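## Task

Carry the five cases from the low table onto the empty pallet following the layer plan. Cases are told apart by the four-digit article number on each label. The pallet rests loose on the floor close to one end of the track and can be a little rotated. Each target is a case centre given relative to the pallet centre: a follows the pallet's long side (+a roughly toward +y), b follows its short side (+b roughly toward the track). Bottom layer, directly on the deck, every case with its long side parallel to b: 2760 at a = +0.15 m, b = +0.20 m; 3912 at a = +0.45 m, b = +0.20 m; 6049 at a = +0.15 m, b = -0.20 m; 1042 at a = +0.45 m, b = -0.20 m. Top layer, resting on the bottom layer: 2187 at a = +0.30 m, b = -0.20 m, long side parallel to a. Every case must finish no more than a finger's width from its target. cam_pallet_north views the -y end of the track from above and cam_pallet_south the +y end; +y runs roughly rightward in both pictures. A case that drops to the floor may be picked up again, but it has to finish lid up. At the end release everything and pull the tools away; nothing may rely on the robot to stay in place.

## Robot and tools

ROBOT. Two arms, left_arm and right_arm, each on its own carriage on one shared track along y at x = 0. left_rail carries left_arm on the +y half, right_rail carries right_arm on the -y half. Each arm base sits at x = 0, y = its carriage position_m, z = 0.04 m, facing +x. Each arm ends in a vacuum tool with four cups on two channels: a (cups at y = -104.5 mm in the tool frame) and b (y = +104.5 mm), cups at x = -62 and +62 mm; rims span 227 mm in x and 312 mm in y. Cups point along the tool's +z.

SCENE FRAME. Fixed to the table: table top z = 0, +z up, +x the direction the arms face, +y to their left, y = 0 at the middle of the track. The table starts at x = 0.50 m and only covers y from -0.90 to 0.90 m; beyond that the floor lies at z = -0.53 m, which is where the pallet is.

execute_actions(actions). A list of actions run in sequence; an empty list just returns state and images. Each action may contain "rows", "steps", "until", and device keys left_rail / right_rail.
- rows: up to 15 rows, each used for one control step (1/30 s). Every row has exactly 16 numbers in [-1, 1], covering both arms even if one is idle: left dx, dy, dz, rx, ry, rz, left suction_a, suction_b, then the same eight for the right arm. dx..rz are an OFFSET, not a pose: the target relative to that cup point's measured pose at the start of the action (for a call's first action, the last reported pose), expressed in the cup point's own axes. Every row is relative to that same start, not the prior row. Scale: 1.0 = 0.6 m for dx/dy/dz and 180 degrees for rx/ry/rz, which form one rotation vector. Suction values: 0 off, 1 full vacuum (>0.01 counts as on); they persist, so repeat the current values to keep them.
- steps: 1 to 450 control steps (default 15), at least the number of rows. After the last row the arm keeps heading for that row's target; give large moves enough steps, and re-send the remainder if the arm falls short rather than relying on it to coast.
- until: ends the action early when all conditions hold, e.g. {"left_rail": {"position_status": ["!=", "moving"]}}; numbers need a comparison (=, !=, <, <=, >, >=). {"all": {"status": "ended"}} waits till nothing reads moving; {"any": ...} till some running motion ends.
- Devices: left_rail position_m 0.6 to 3 m, right_rail -3 to -0.6 m; speed_m_s 0.01 to 1 (starts at 1, persists); {"stop": true} halts. Carriages accelerate at 2 m/s2. Wait for arrival before steering a tool to a scene point. Any out-of-range value or unknown name rejects the whole call.

Motion limits: each step the command is clipped to 100 mm and 16 degrees from the measured pose. Position wins over orientation if both cannot be met. Ramp offsets gradually (about 0.01 per row) to avoid jerking a held case loose. Printed positions can be off, especially at long reach.

zoom_image(camera, region): enlarged view of [x0, y0, x1, y1] pixels (max 504x504) of cam_high, cam_low, cam_pallet_north, cam_pallet_south, cam_left_wrist or cam_right_wrist; all images are 896x504.

finished_scene(scene): irreversible; ends the given scene and reports success. Call only when every case is placed and both tools have let go and backed off.

RESULTS. Per arm: cup point position (m) and quaternion wxyz, velocities, Hand target, joint positions/velocities (rail first, then six joints in rad), wrist force and torque in the tool axes (noisy, offset, saturating near 200 N; may say no reading). suction_measured_a/b: vacuum 0..1 (airtight about 0.83+, leaking cardboard lower, near 0 means no seal; settles in about 1.3 s). part_present_a/b: 1 above 0.09, back to 0 below 0.07. Rail lines give position_m, position_status (moving, done, contact_stop, time_out, stopped, stopped_with_arm, stopped_for_other_arm) and position_answer (taken/not_taken). "pose unreachable" means the clearance check altered or blocked that arm's command; it is stricter while carriages move.

GRIPPING. Both cups of a channel must seal fully on a flat smooth face; an edge, gap or empty cup ruins that channel. Cups compress up to about 21 mm. To release: lower in tiny steps until contact, then in one action switch both channels off and retract straight away.

AVOID. Arms (including tools, cups, cameras, carriages and anything a tool holds) touching or pressing each other hard. Forces of 400 N or joint torques at the limits (671, 671, 394, 97.3, 97.3, 97.3 N m) cause a 10 s fault stop. A cup sealed onto the table pins the tool; turn that channel off. Do not knock anything out of the work area, drop cases or move fast with a case held off-centre. For handovers, set the case down and switch the giving tool off before the other turns on.

Each tool is called after "Call:" in YAML: its name, and indented under it one key for each argument.

## Session

Call:
execute_actions:
  actions: []

Scene clock: 0.00 s.
left_arm: end_effector_position=(+0.8494, +2.0728, +0.4381) suction_measured_a=0.00 part_present_a=0 suction_measured_b=0.00 part_present_b=0 end_effector_quat_wxyz=(-0.002, +0.000, +1.000, +0.000) end_effector_velocity=(-0.000, +0.000, +0.000) end_effector_angular_velocity=(-0.000, -0.000, +0.000) | right_arm: end_effector_position=(+0.8504, -0.8427, +0.4402) suction_measured_a=0.00 part_present_a=0 suction_measured_b=0.00 part_present_b=0 end_effector_quat_wxyz=(-0.000, -0.000, +1.000, -0.000) end_effector_velocity=(+0.000, -0.000, -0.000) end_effector_angular_velocity=(+0.000, +0.000, -0.000)
Joint positions: left_arm=[ 2.074 -0.24  -1.497  2.092 -2.163 -1.571  1.331] | right_arm=[-0.841 -0.24  -1.498  2.091 -2.163 -1.572  1.33 ]
Joint velocities: left_arm=[ 0.  0. -0.  0. -0.  0.  0.] | right_arm=[ 0. -0.  0. -0.  0.  0.  0.]
Wrist force (N, on the end effector, along its own x y z axes, offset not removed): no reading
Wrist torque (N m, same axes, about the end effector's origin, offset not removed): no reading
Hand target (left_arm): +0.849, +2.073, +0.438; -0.002, +0.000, +1.000, +0.000
Hand target (right_arm): +0.850, -0.843, +0.440; -0.000, -0.000, +1.000, -0.000
left_rail: position_m=2.074 position_m_goal=2.074 speed_m_s=1.00 position_status=done position_answer=taken refusals=0
right_rail: position_m=-0.841 position_m_goal=-0.841 speed_m_s=1.00 position_status=done position_answer=taken refusals=0

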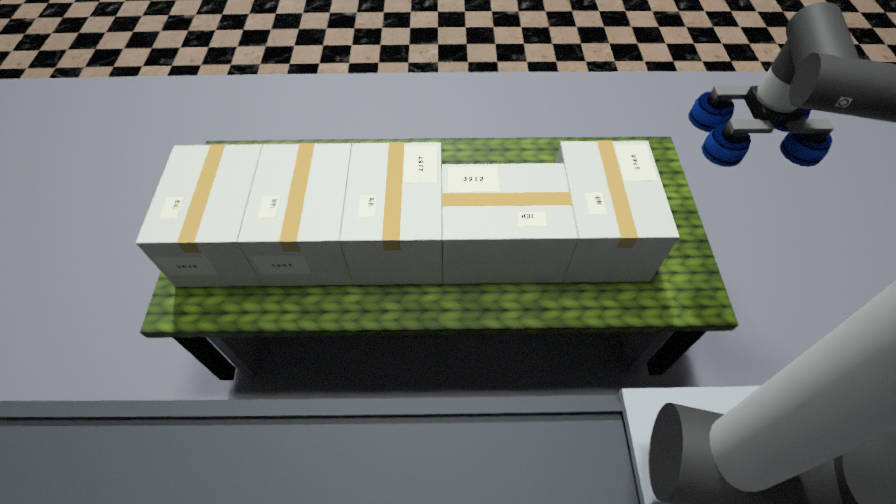

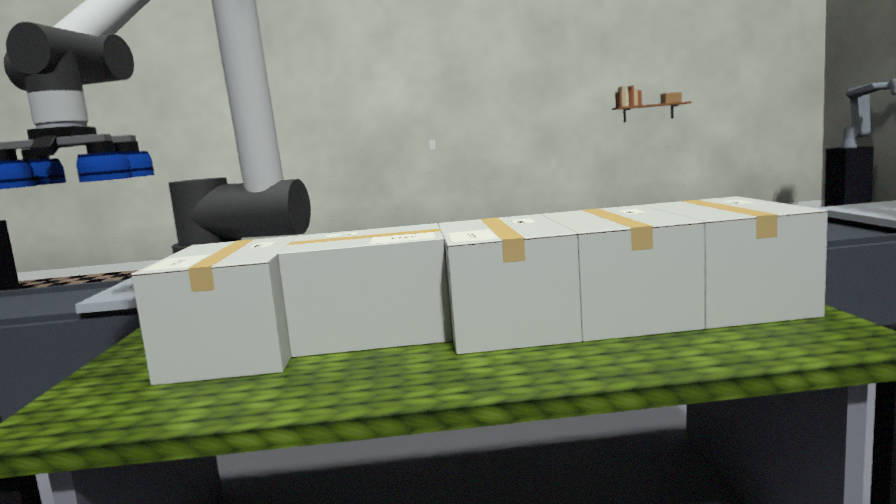

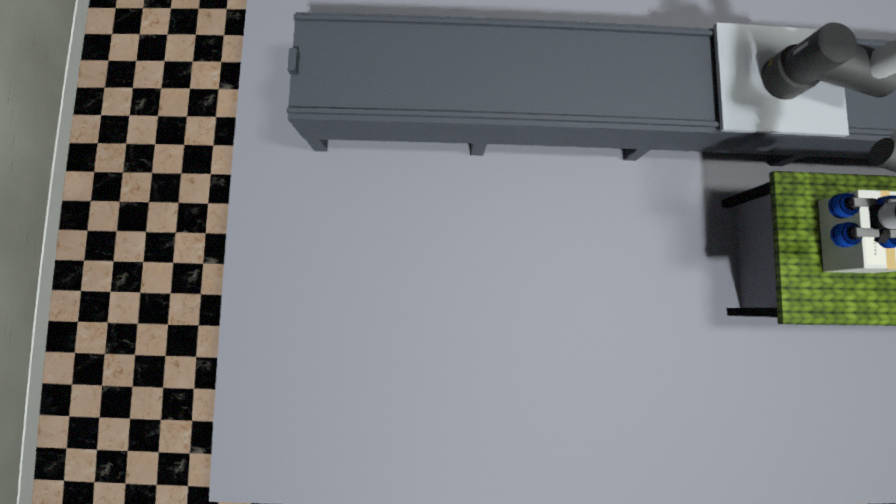

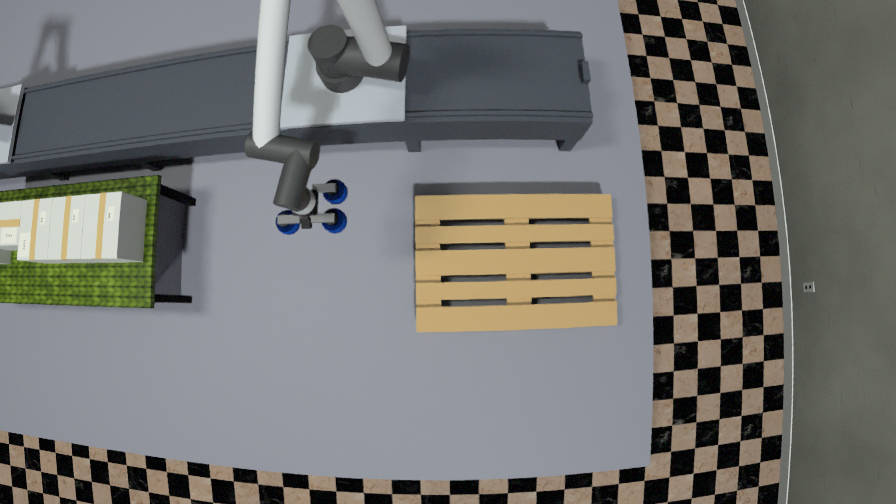

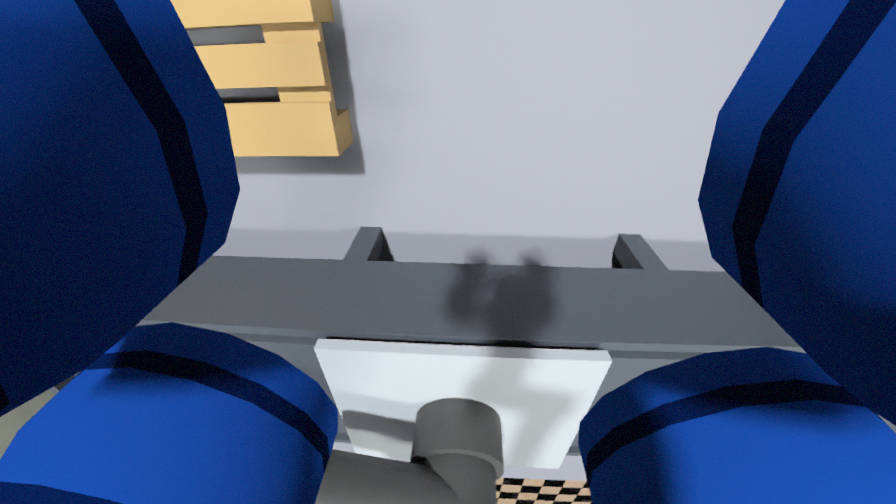

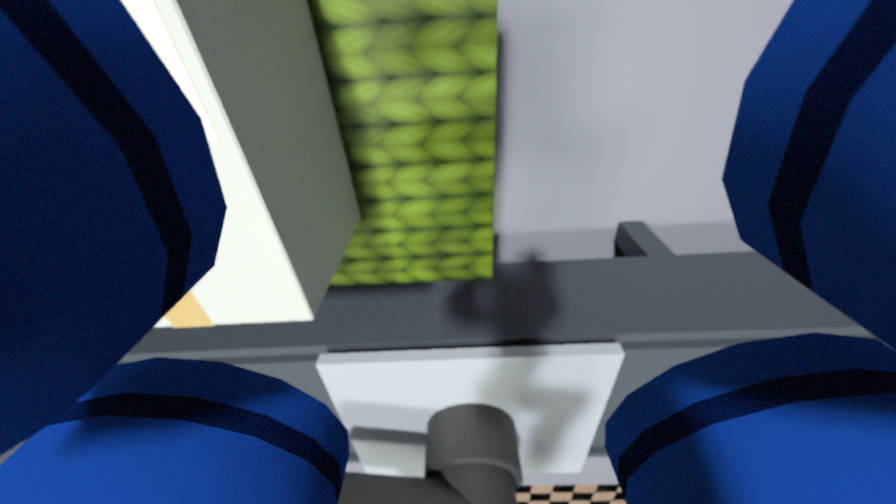

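Call:
zoom_image:
  camera: "cam_high"
  region: [130, 120, 450, 340]

Call:
zoom_image:
  camera: "cam_high"
  region: [420, 120, 740, 340]

Call:
zoom_image:
  camera: "cam_pallet_south"
  region: [390, 170, 650, 350]

Region (130, 120, 450, 340) of cam_high's 896x504 image, scaled by 1.575, with more detail than that image has; it fills the top 346 rows of this view, and the rest is white.

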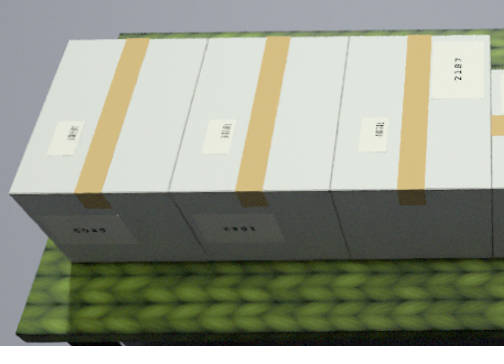

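Region (420, 120, 740, 340) of cam_high's 896x504 image, scaled by 1.575, with more detail than that image has; it fills the top 346 rows of this view, and the rest is white.

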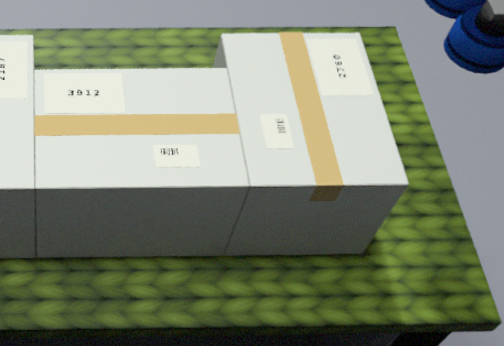

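Region (390, 170, 650, 350) of cam_pallet_south's 896x504 image, scaled by 1.938, with more detail than that image has; it fills the top 349 rows of this view, and the rest is white.

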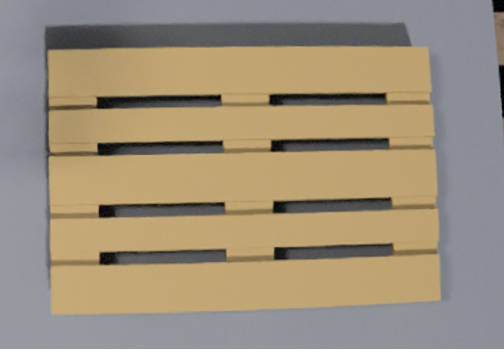

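Call:
execute_actions:
  actions:
    - {"left_rail":{"position_m":0.69},"right_rail":{"position_m":-2.4},"rows":[[0,0,0,0,0,-0.5,0,0,0,0,0,0,0,0,0,0]],"steps":90,"until":{"all":{"status":"ended"}}}
    - {"rows":[[0,0.008,0.2,0,0,0,0,0,0,0,0,0,0,0,0,0]],"steps":20}

Scene clock: 21.40 s.
left_arm: end_effector_position=(+0.8443, +0.6887, +0.3190) suction_measured_a=0.00 part_present_a=0 suction_measured_b=0.00 part_present_b=0 end_effector_quat_wxyz=(+0.001, +0.707, -0.707, -0.002) end_effector_velocity=(+0.001, -0.000, -0.007) end_effector_angular_velocity=(-0.001, -0.003, +0.000) | right_arm: end_effector_position=(+0.8504, -2.4016, +0.4402) suction_measured_a=0.00 part_present_a=0 suction_measured_b=0.00 part_present_b=0 end_effector_quat_wxyz=(-0.000, -0.000, +1.000, -0.000) end_effector_velocity=(-0.000, +0.000, +0.000) end_effector_angular_velocity=(-0.000, -0.000, -0.000)
Joint positions: left_arm=[ 0.69  -0.242 -1.397  2.187 -2.356 -1.571 -0.241] | right_arm=[-2.4   -0.24  -1.498  2.091 -2.163 -1.572  1.33 ]
Joint velocities: left_arm=[ 0.     0.     0.008  0.004 -0.015  0.    -0.   ] | right_arm=[ 0.  0. -0.  0. -0.  0.  0.]
Wrist force (N, on the end effector, along its own x y z axes, offset not removed): left_arm=[-0.2 -1.0 9.9] | right_arm=[3.2 -3.1 2.9]
Wrist torque (N m, same axes, about the end effector's origin, offset not removed): left_arm=[0.16 0.35 -0.30] | right_arm=[-0.01 -0.16 0.16]
Hand target (left_arm): +0.844, +0.689, +0.318; +0.001, +0.707, -0.707, -0.001
Hand target (right_arm): +0.850, -2.401, +0.440; -0.000, -0.000, +1.000, -0.000
Off the commanded pose (left_arm): 0.001 m, 0 deg.
Off the commanded pose (right_arm): 0.000 m, 0 deg.
left_rail: position_m=0.690 position_m_goal=0.690 speed_m_s=1.00 position_status=done position_answer=taken refusals=0
right_rail: position_m=-2.400 position_m_goal=-2.400 speed_m_s=1.00 position_status=done position_answer=taken refusals=0

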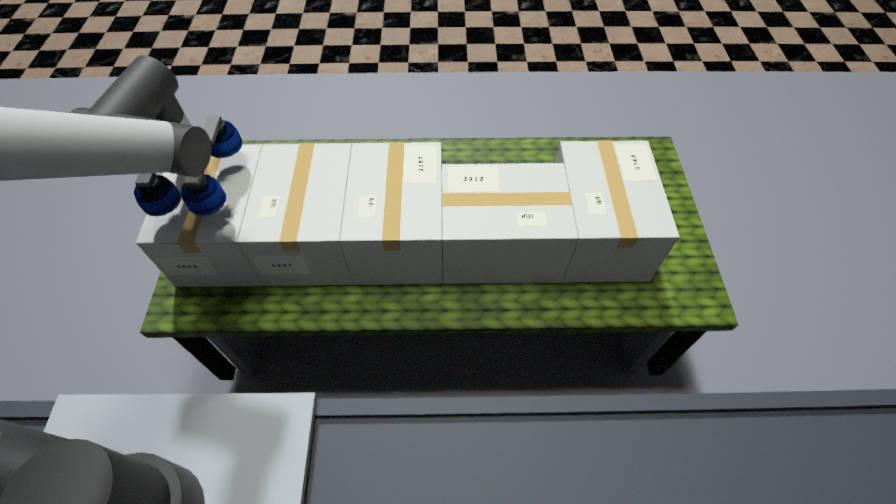

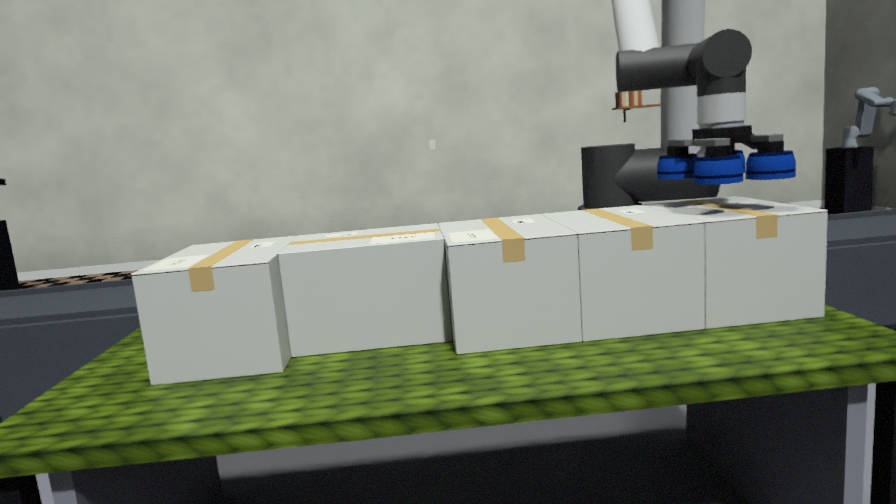

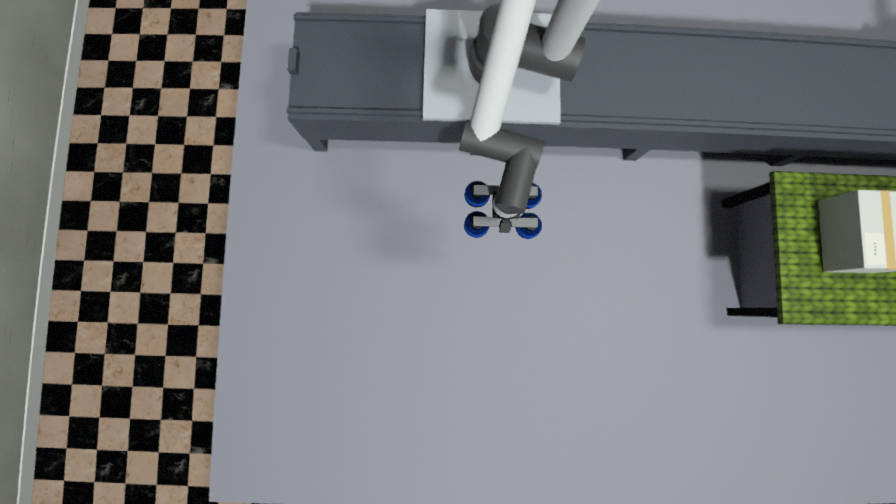

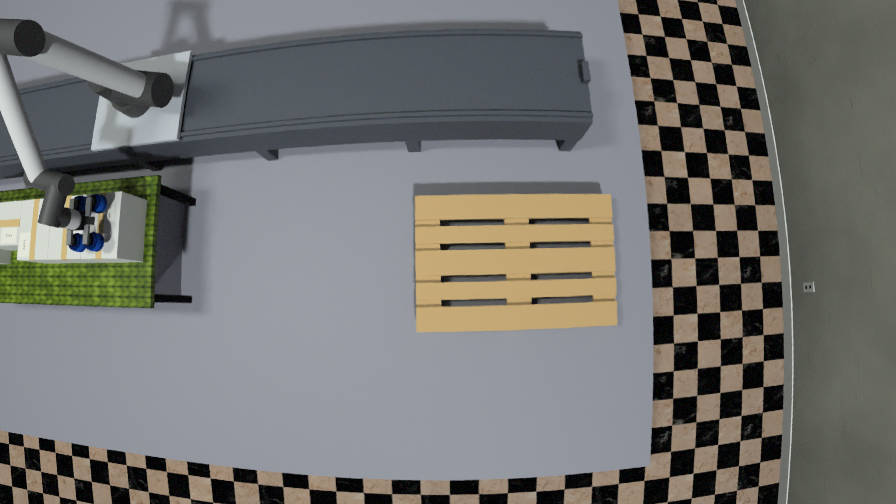

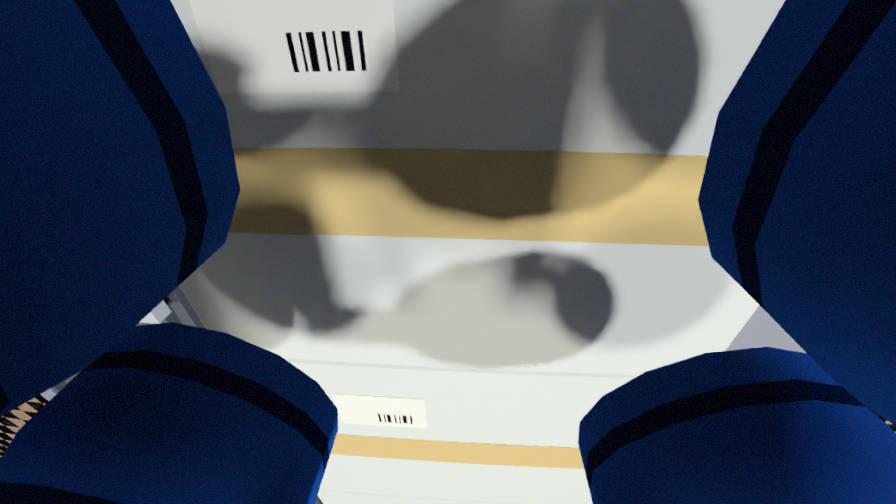

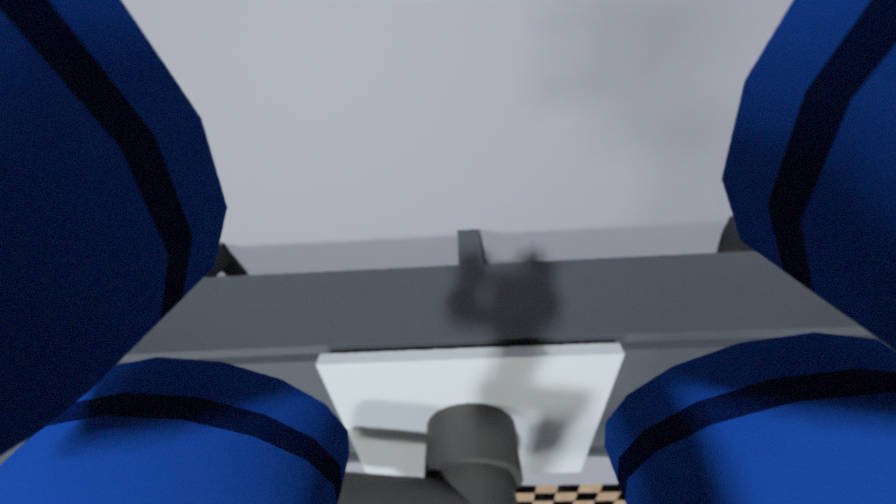

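Call:
execute_actions:
  actions:
    - {"rows":[[0,0,0.04,0,0,0,0,0,0,0,0,0,0,0,0,0],[0,0,0.07,0,0,0,0,0,0,0,0,0,0,0,0,0],[0,0,0.1,0,0,0,0,0,0,0,0,0,0,0,0,0],[0,0,0.122,0,0,0,0,0,0,0,0,0,0,0,0,0]],"steps":18}

Call:
zoom_image:
  camera: "cam_high"
  region: [120, 130, 330, 300]

Scene clock: 28.00 s.
left_arm: end_effector_position=(+0.8440, +0.6887, +0.2468) suction_measured_a=0.00 part_present_a=0 suction_measured_b=0.00 part_present_b=0 end_effector_quat_wxyz=(+0.001, +0.707, -0.707, -0.002) end_effector_velocity=(+0.001, -0.000, -0.008) end_effector_angular_velocity=(-0.001, -0.002, +0.000) | right_arm: end_effector_position=(+0.8504, -2.4016, +0.4402) suction_measured_a=0.00 part_present_a=0 suction_measured_b=0.00 part_present_b=0 end_effector_quat_wxyz=(-0.000, -0.000, +1.000, -0.000) end_effector_velocity=(+0.000, -0.000, -0.000) end_effector_angular_velocity=(+0.000, +0.000, -0.000)
Joint positions: left_arm=[ 0.69  -0.242 -1.319  2.23  -2.477 -1.571 -0.241] | right_arm=[-2.4   -0.24  -1.498  2.091 -2.163 -1.572  1.33 ]
Joint velocities: left_arm=[ 0.     0.     0.011  0.004 -0.017  0.     0.   ] | right_arm=[ 0. -0.  0. -0.  0. -0. -0.]
Wrist force (N, on the end effector, along its own x y z axes, offset not removed): left_arm=[-2.2 -5.2 -0.5] | right_arm=[2.6 1.7 2.4]
Wrist torque (N m, same axes, about the end effector's origin, offset not removed): left_arm=[-0.54 0.34 -0.14] | right_arm=[0.67 0.19 0.32]
Hand target (left_arm): +0.844, +0.689, +0.246; +0.001, +0.707, -0.707, -0.002
Hand target (right_arm): +0.850, -2.401, +0.440; -0.000, -0.000, +1.000, -0.000
Off the commanded pose (left_arm): 0.001 m, 0 deg.
Off the commanded pose (right_arm): 0.000 m, 0 deg.
left_rail: position_m=0.690 position_m_goal=0.690 speed_m_s=1.00 position_status=done position_answer=taken refusals=0
right_rail: position_m=-2.400 position_m_goal=-2.400 speed_m_s=1.00 position_status=done position_answer=taken refusals=0

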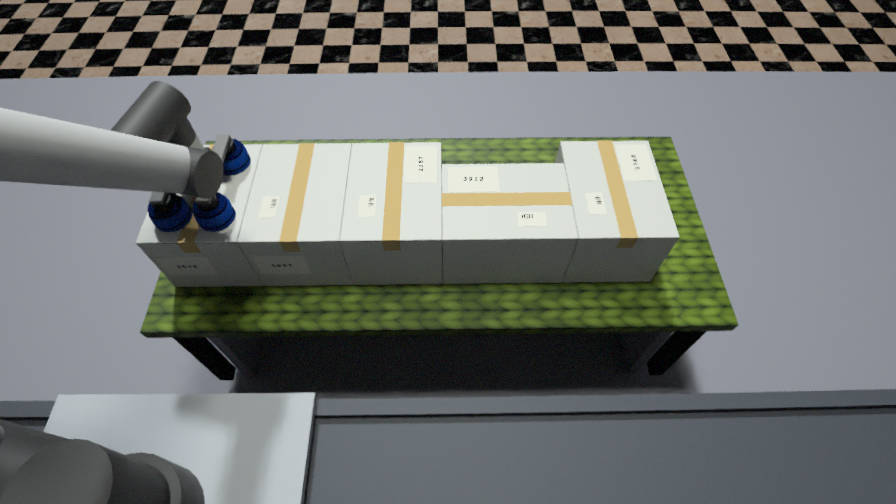

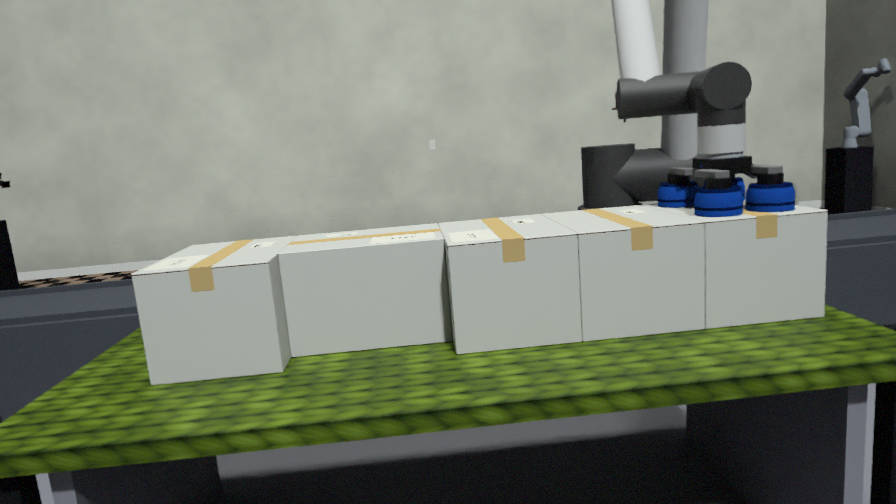

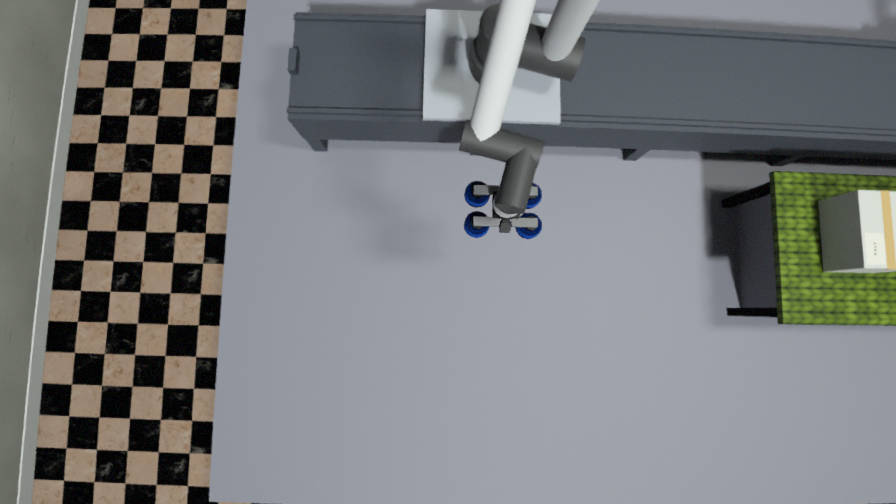

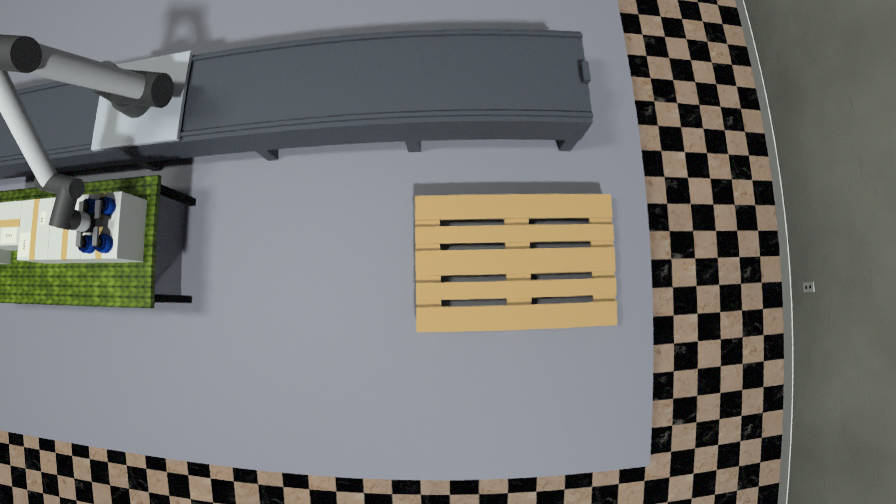

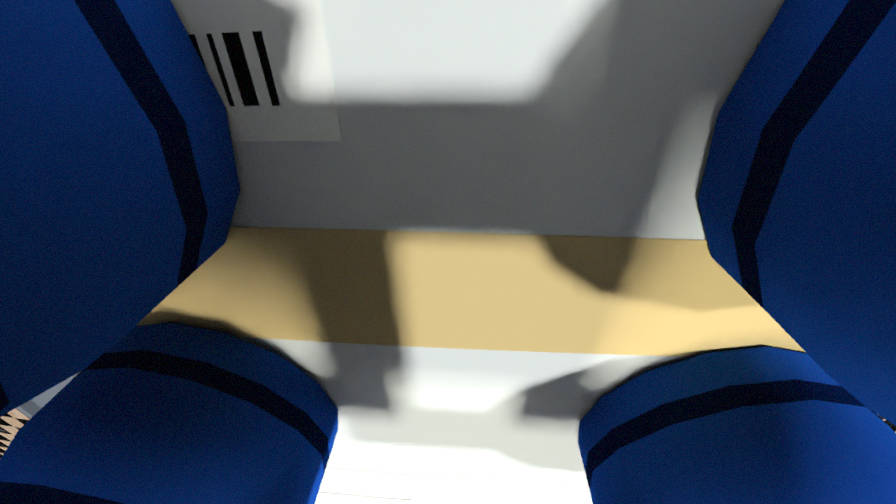

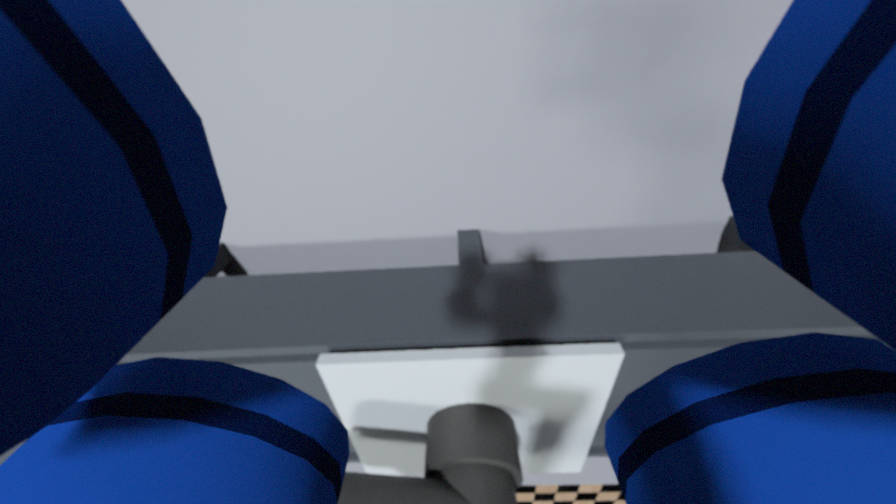

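Region (120, 130, 330, 300) of cam_high's 896x504 image, scaled by 2.400, with more detail than that image has; it fills the top 408 rows of this view, and the rest is white.

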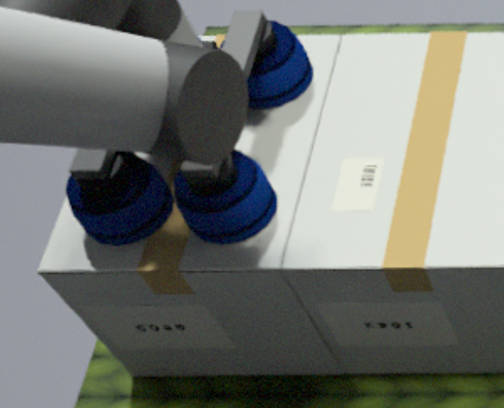

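Call:
execute_actions:
  actions:
    - {"rows":[[0,0,0.015,0,0,0,1,1,0,0,0,0,0,0,0,0]],"steps":30}
    - {"rows":[[0,0,-0.01,0,0,0,1,1,0,0,0,0,0,0,0,0],[0,0,-0.02,0,0,0,1,1,0,0,0,0,0,0,0,0],[0,0,-0.03,0,0,0,1,1,0,0,0,0,0,0,0,0],[0,0,-0.04,0,0,0,1,1,0,0,0,0,0,0,0,0],[0,0,-0.05,0,0,0,1,1,0,0,0,0,0,0,0,0]],"steps":15}

Scene clock: 33.90 s.
left_arm: end_effector_position=(+0.8440, +0.6887, +0.2666) suction_measured_a=0.91 part_present_a=1 suction_measured_b=0.91 part_present_b=1 end_effector_quat_wxyz=(+0.001, +0.707, -0.707, -0.002) end_effector_velocity=(-0.000, +0.000, +0.010) end_effector_angular_velocity=(+0.000, +0.001, -0.000) | right_arm: end_effector_position=(+0.8504, -2.4016, +0.4402) suction_measured_a=0.00 part_present_a=0 suction_measured_b=0.00 part_present_b=0 end_effector_quat_wxyz=(-0.000, -0.000, +1.000, -0.000) end_effector_velocity=(-0.000, +0.000, +0.000) end_effector_angular_velocity=(-0.000, -0.000, +0.000)
Joint positions: left_arm=[ 0.69  -0.242 -1.342  2.219 -2.444 -1.571 -0.241] | right_arm=[-2.4   -0.24  -1.498  2.091 -2.163 -1.572  1.33 ]
Joint velocities: left_arm=[ 0.    -0.    -0.011 -0.006  0.018  0.     0.   ] | right_arm=[ 0.  0. -0.  0. -0.  0. -0.]
Wrist force (N, on the end effector, along its own x y z axes, offset not removed): left_arm=[1.2 1.6 -31.9] | right_arm=[5.7 -3.4 3.5]
Wrist torque (N m, same axes, about the end effector's origin, offset not removed): left_arm=[-2.58 0.92 -0.21] | right_arm=[-0.13 -0.36 0.35]
Hand target (left_arm): +0.844, +0.689, +0.268; +0.001, +0.707, -0.707, -0.002
Hand target (right_arm): +0.850, -2.401, +0.440; -0.000, -0.000, +1.000, -0.000
Off the commanded pose (left_arm): 0.001 m, 0 deg.
Off the commanded pose (right_arm): 0.000 m, 0 deg.
left_rail: position_m=0.690 position_m_goal=0.690 speed_m_s=1.00 position_status=done position_answer=taken refusals=0
right_rail: position_m=-2.400 position_m_goal=-2.400 speed_m_s=1.00 position_status=done position_answer=taken refusals=0

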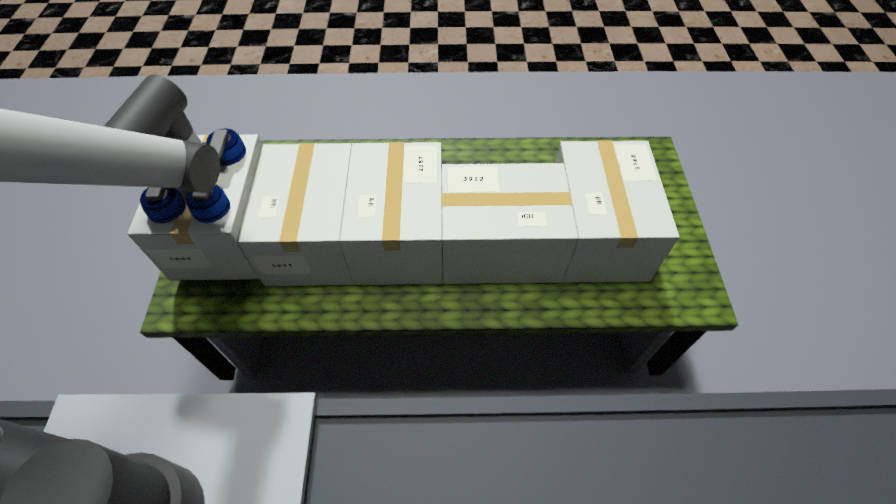

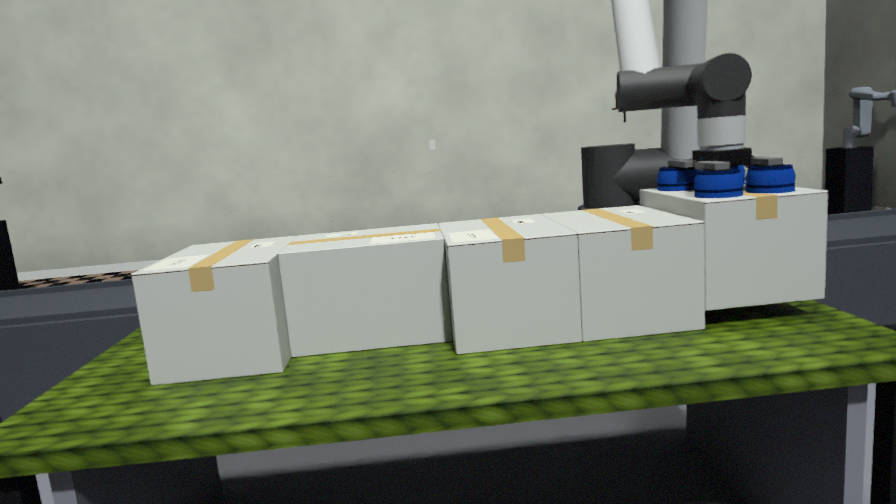

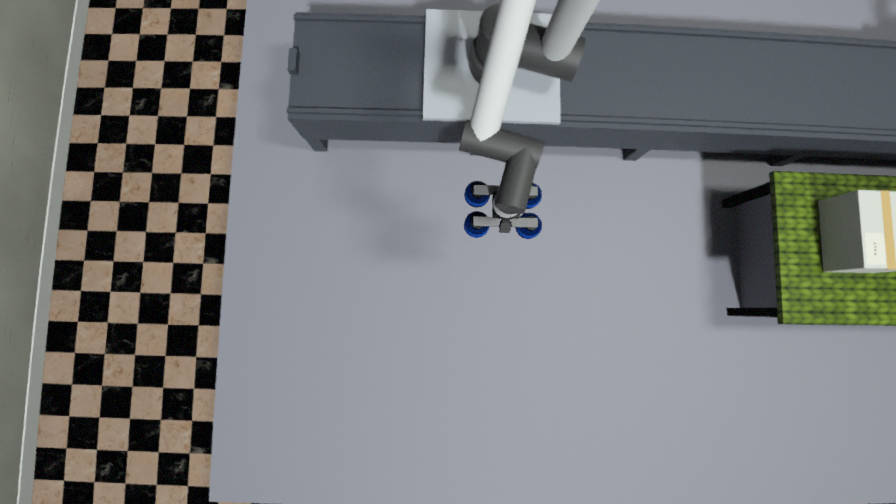

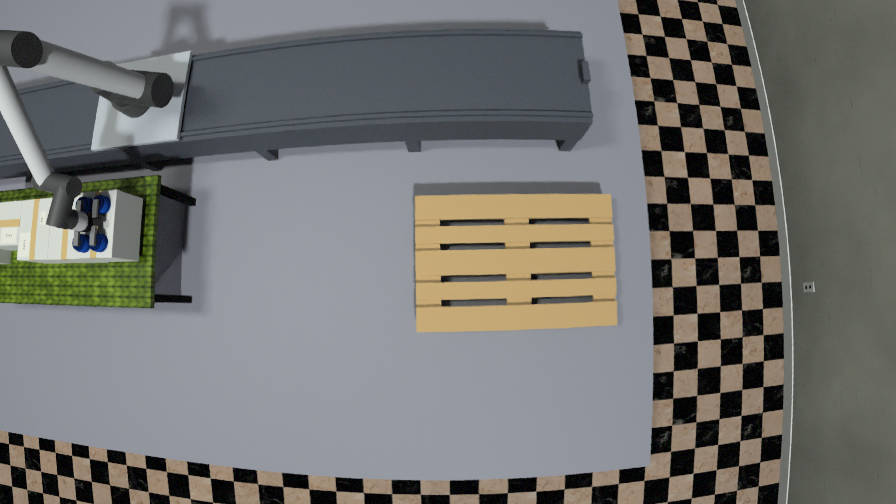

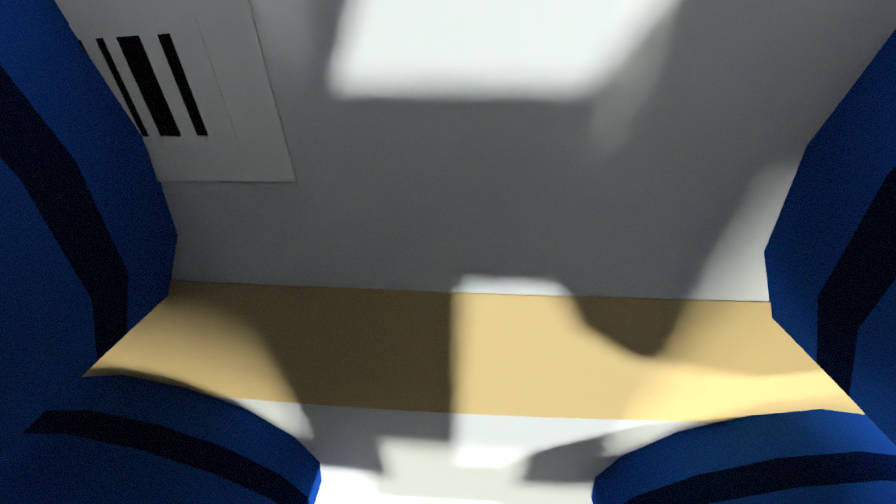

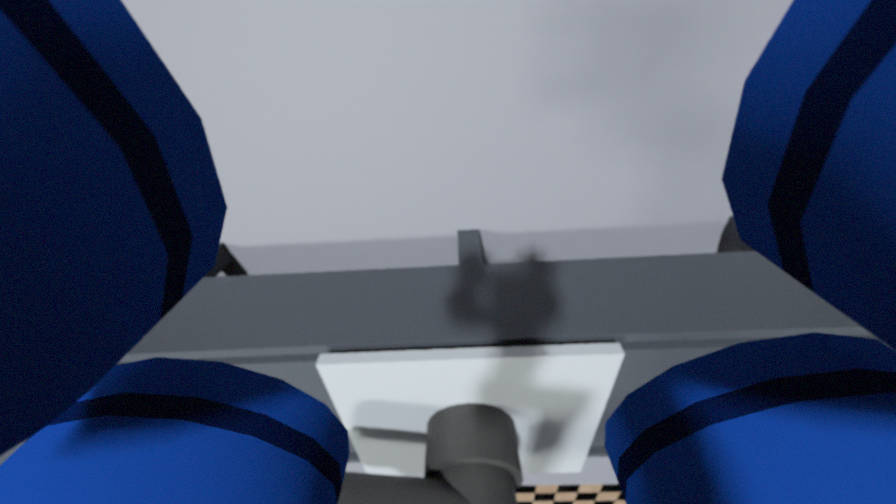

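Call:
execute_actions:
  actions:
    - {"left_rail":{"position_m":3.0},"steps":60,"until":{"left_rail":{"position_m":[">",1.15]}}}
    - {"rows":[[-0.01,-0.02,0.02,0,0,0,1,1,0,0,0,0,0,0,0,0],[-0.03,-0.05,0.05,0,0,0,1,1,0,0,0,0,0,0,0,0],[-0.05,-0.09,0.08,0,0,0,1,1,0,0,0,0,0,0,0,0],[-0.335,-0.627,0.58,0,0,0,1,1,0,0,0,0,0,0,0,0]],"steps":90,"until":{"all":{"status":"ended"}}}
    - {"rows":[[0,0,0.03,0,0,0,1,1,0,0,0,0,0,0,0,0],[0,0,0.06,0,0,0,1,1,0,0,0,0,0,0,0,0],[0,0,0.09,0,0,0,1,1,0,0,0,0,0,0,0,0]],"steps":16}

Call:
zoom_image:
  camera: "cam_pallet_south"
  region: [480, 230, 640, 350]

Scene clock: 42.87 s.
left_arm: end_effector_position=(+1.2196, +3.1992, -0.1338) suction_measured_a=0.91 part_present_a=1 suction_measured_b=0.91 part_present_b=1 end_effector_quat_wxyz=(+0.002, +0.707, -0.707, -0.001) end_effector_velocity=(+0.001, +0.001, -0.009) end_effector_angular_velocity=(+0.000, -0.001, +0.001) | right_arm: end_effector_position=(+0.8504, -2.4016, +0.4402) suction_measured_a=0.00 part_present_a=0 suction_measured_b=0.00 part_present_b=0 end_effector_quat_wxyz=(-0.000, -0.000, +1.000, -0.000) end_effector_velocity=(+0.000, +0.000, -0.000) end_effector_angular_velocity=(+0.000, +0.000, +0.000)
Joint positions: left_arm=[ 3.    -0.001 -0.632  1.677 -2.612 -1.571 -0.001] | right_arm=[-2.4   -0.24  -1.498  2.091 -2.163 -1.572  1.33 ]
Joint velocities: left_arm=[ 0.     0.001  0.01  -0.003 -0.007  0.    -0.   ] | right_arm=[ 0. -0.  0. -0.  0.  0. -0.]
Wrist force (N, on the end effector, along its own x y z axes, offset not removed): left_arm=[-0.8 1.5 -24.8] | right_arm=[3.7 -7.0 -1.5]
Wrist torque (N m, same axes, about the end effector's origin, offset not removed): left_arm=[-2.59 1.22 -0.15] | right_arm=[-0.49 -0.12 0.21]
Hand target (left_arm): +1.220, +3.199, -0.135; +0.002, +0.707, -0.707, -0.001
Hand target (right_arm): +0.850, -2.401, +0.440; -0.000, -0.000, +1.000, -0.000
Off the commanded pose (left_arm): 0.001 m, 0 deg.
Off the commanded pose (right_arm): 0.000 m, 0 deg.
left_rail: position_m=3.000 position_m_goal=3.000 speed_m_s=1.00 position_status=done position_answer=taken refusals=0
right_rail: position_m=-2.400 position_m_goal=-2.400 speed_m_s=1.00 position_status=done position_answer=taken refusals=0

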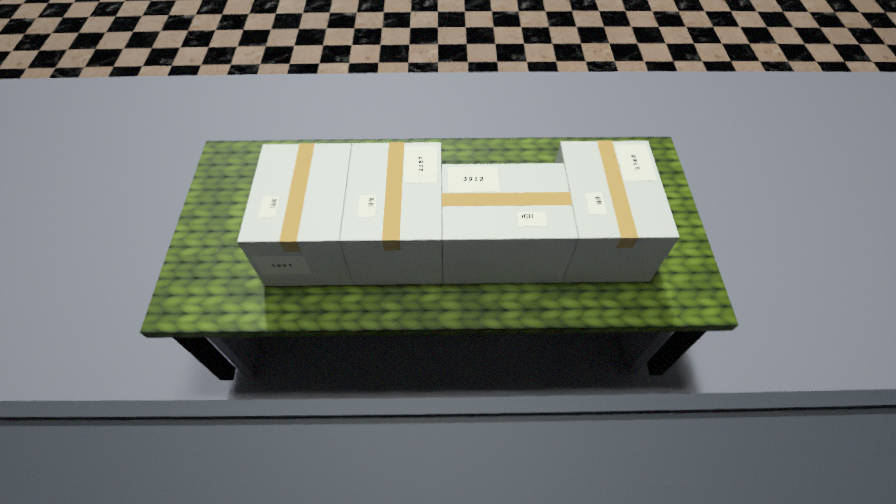

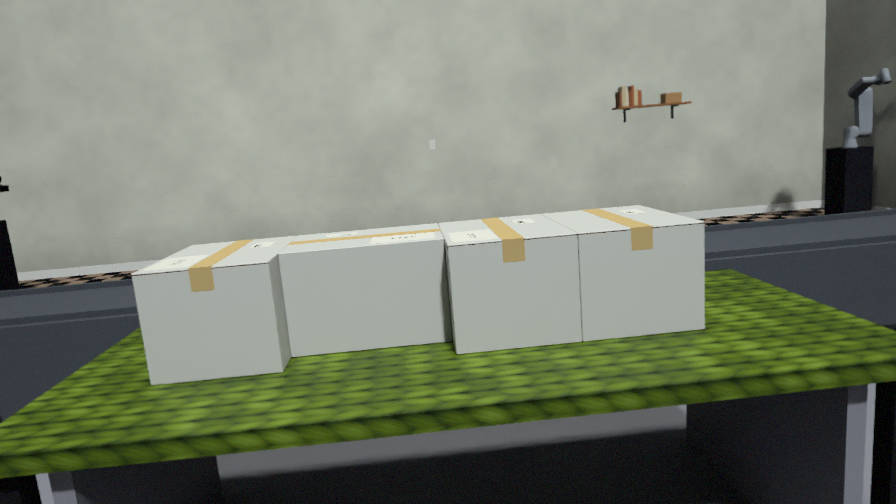

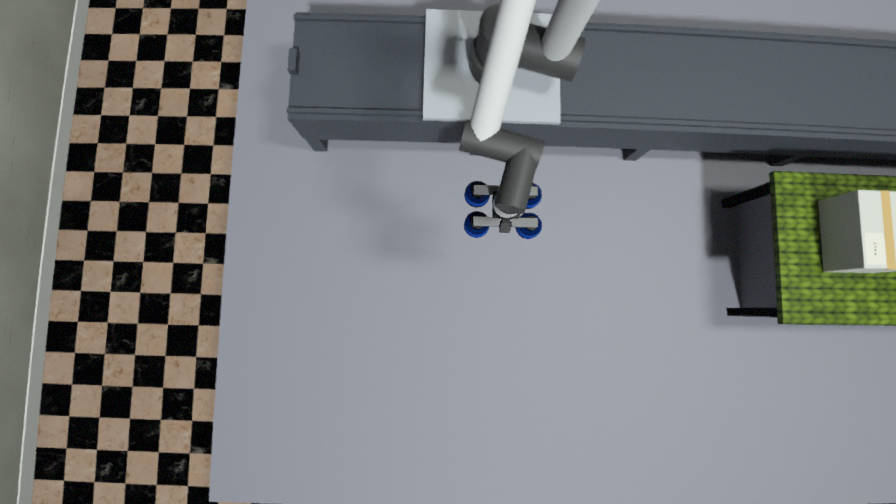

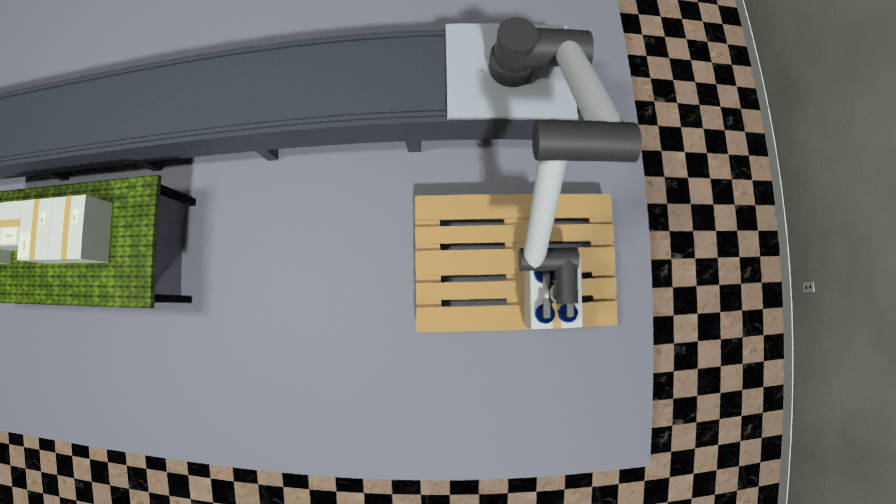

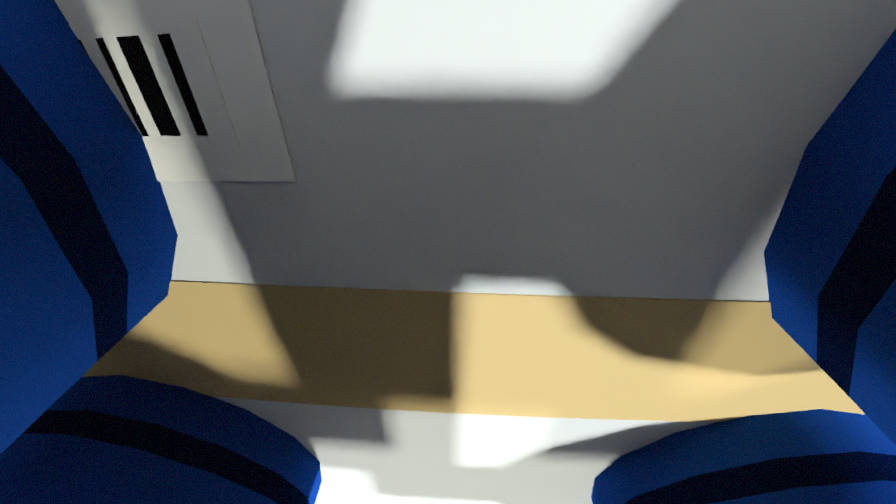

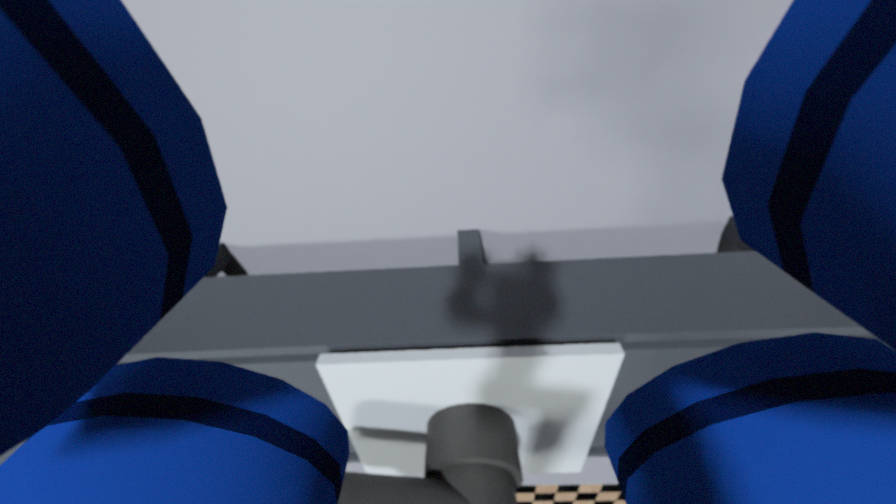

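Region (480, 230, 640, 350) of cam_pallet_south's 896x504 image, scaled by 3.150, with more detail than that image has; it fills the top 378 rows of this view, and the rest is white.

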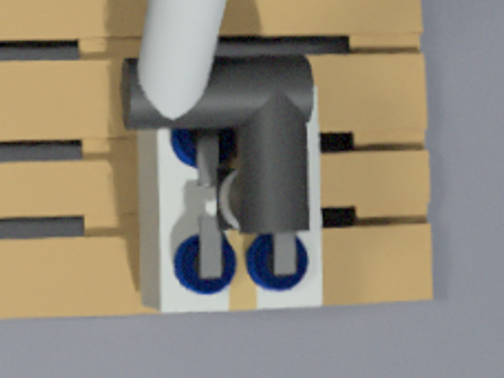

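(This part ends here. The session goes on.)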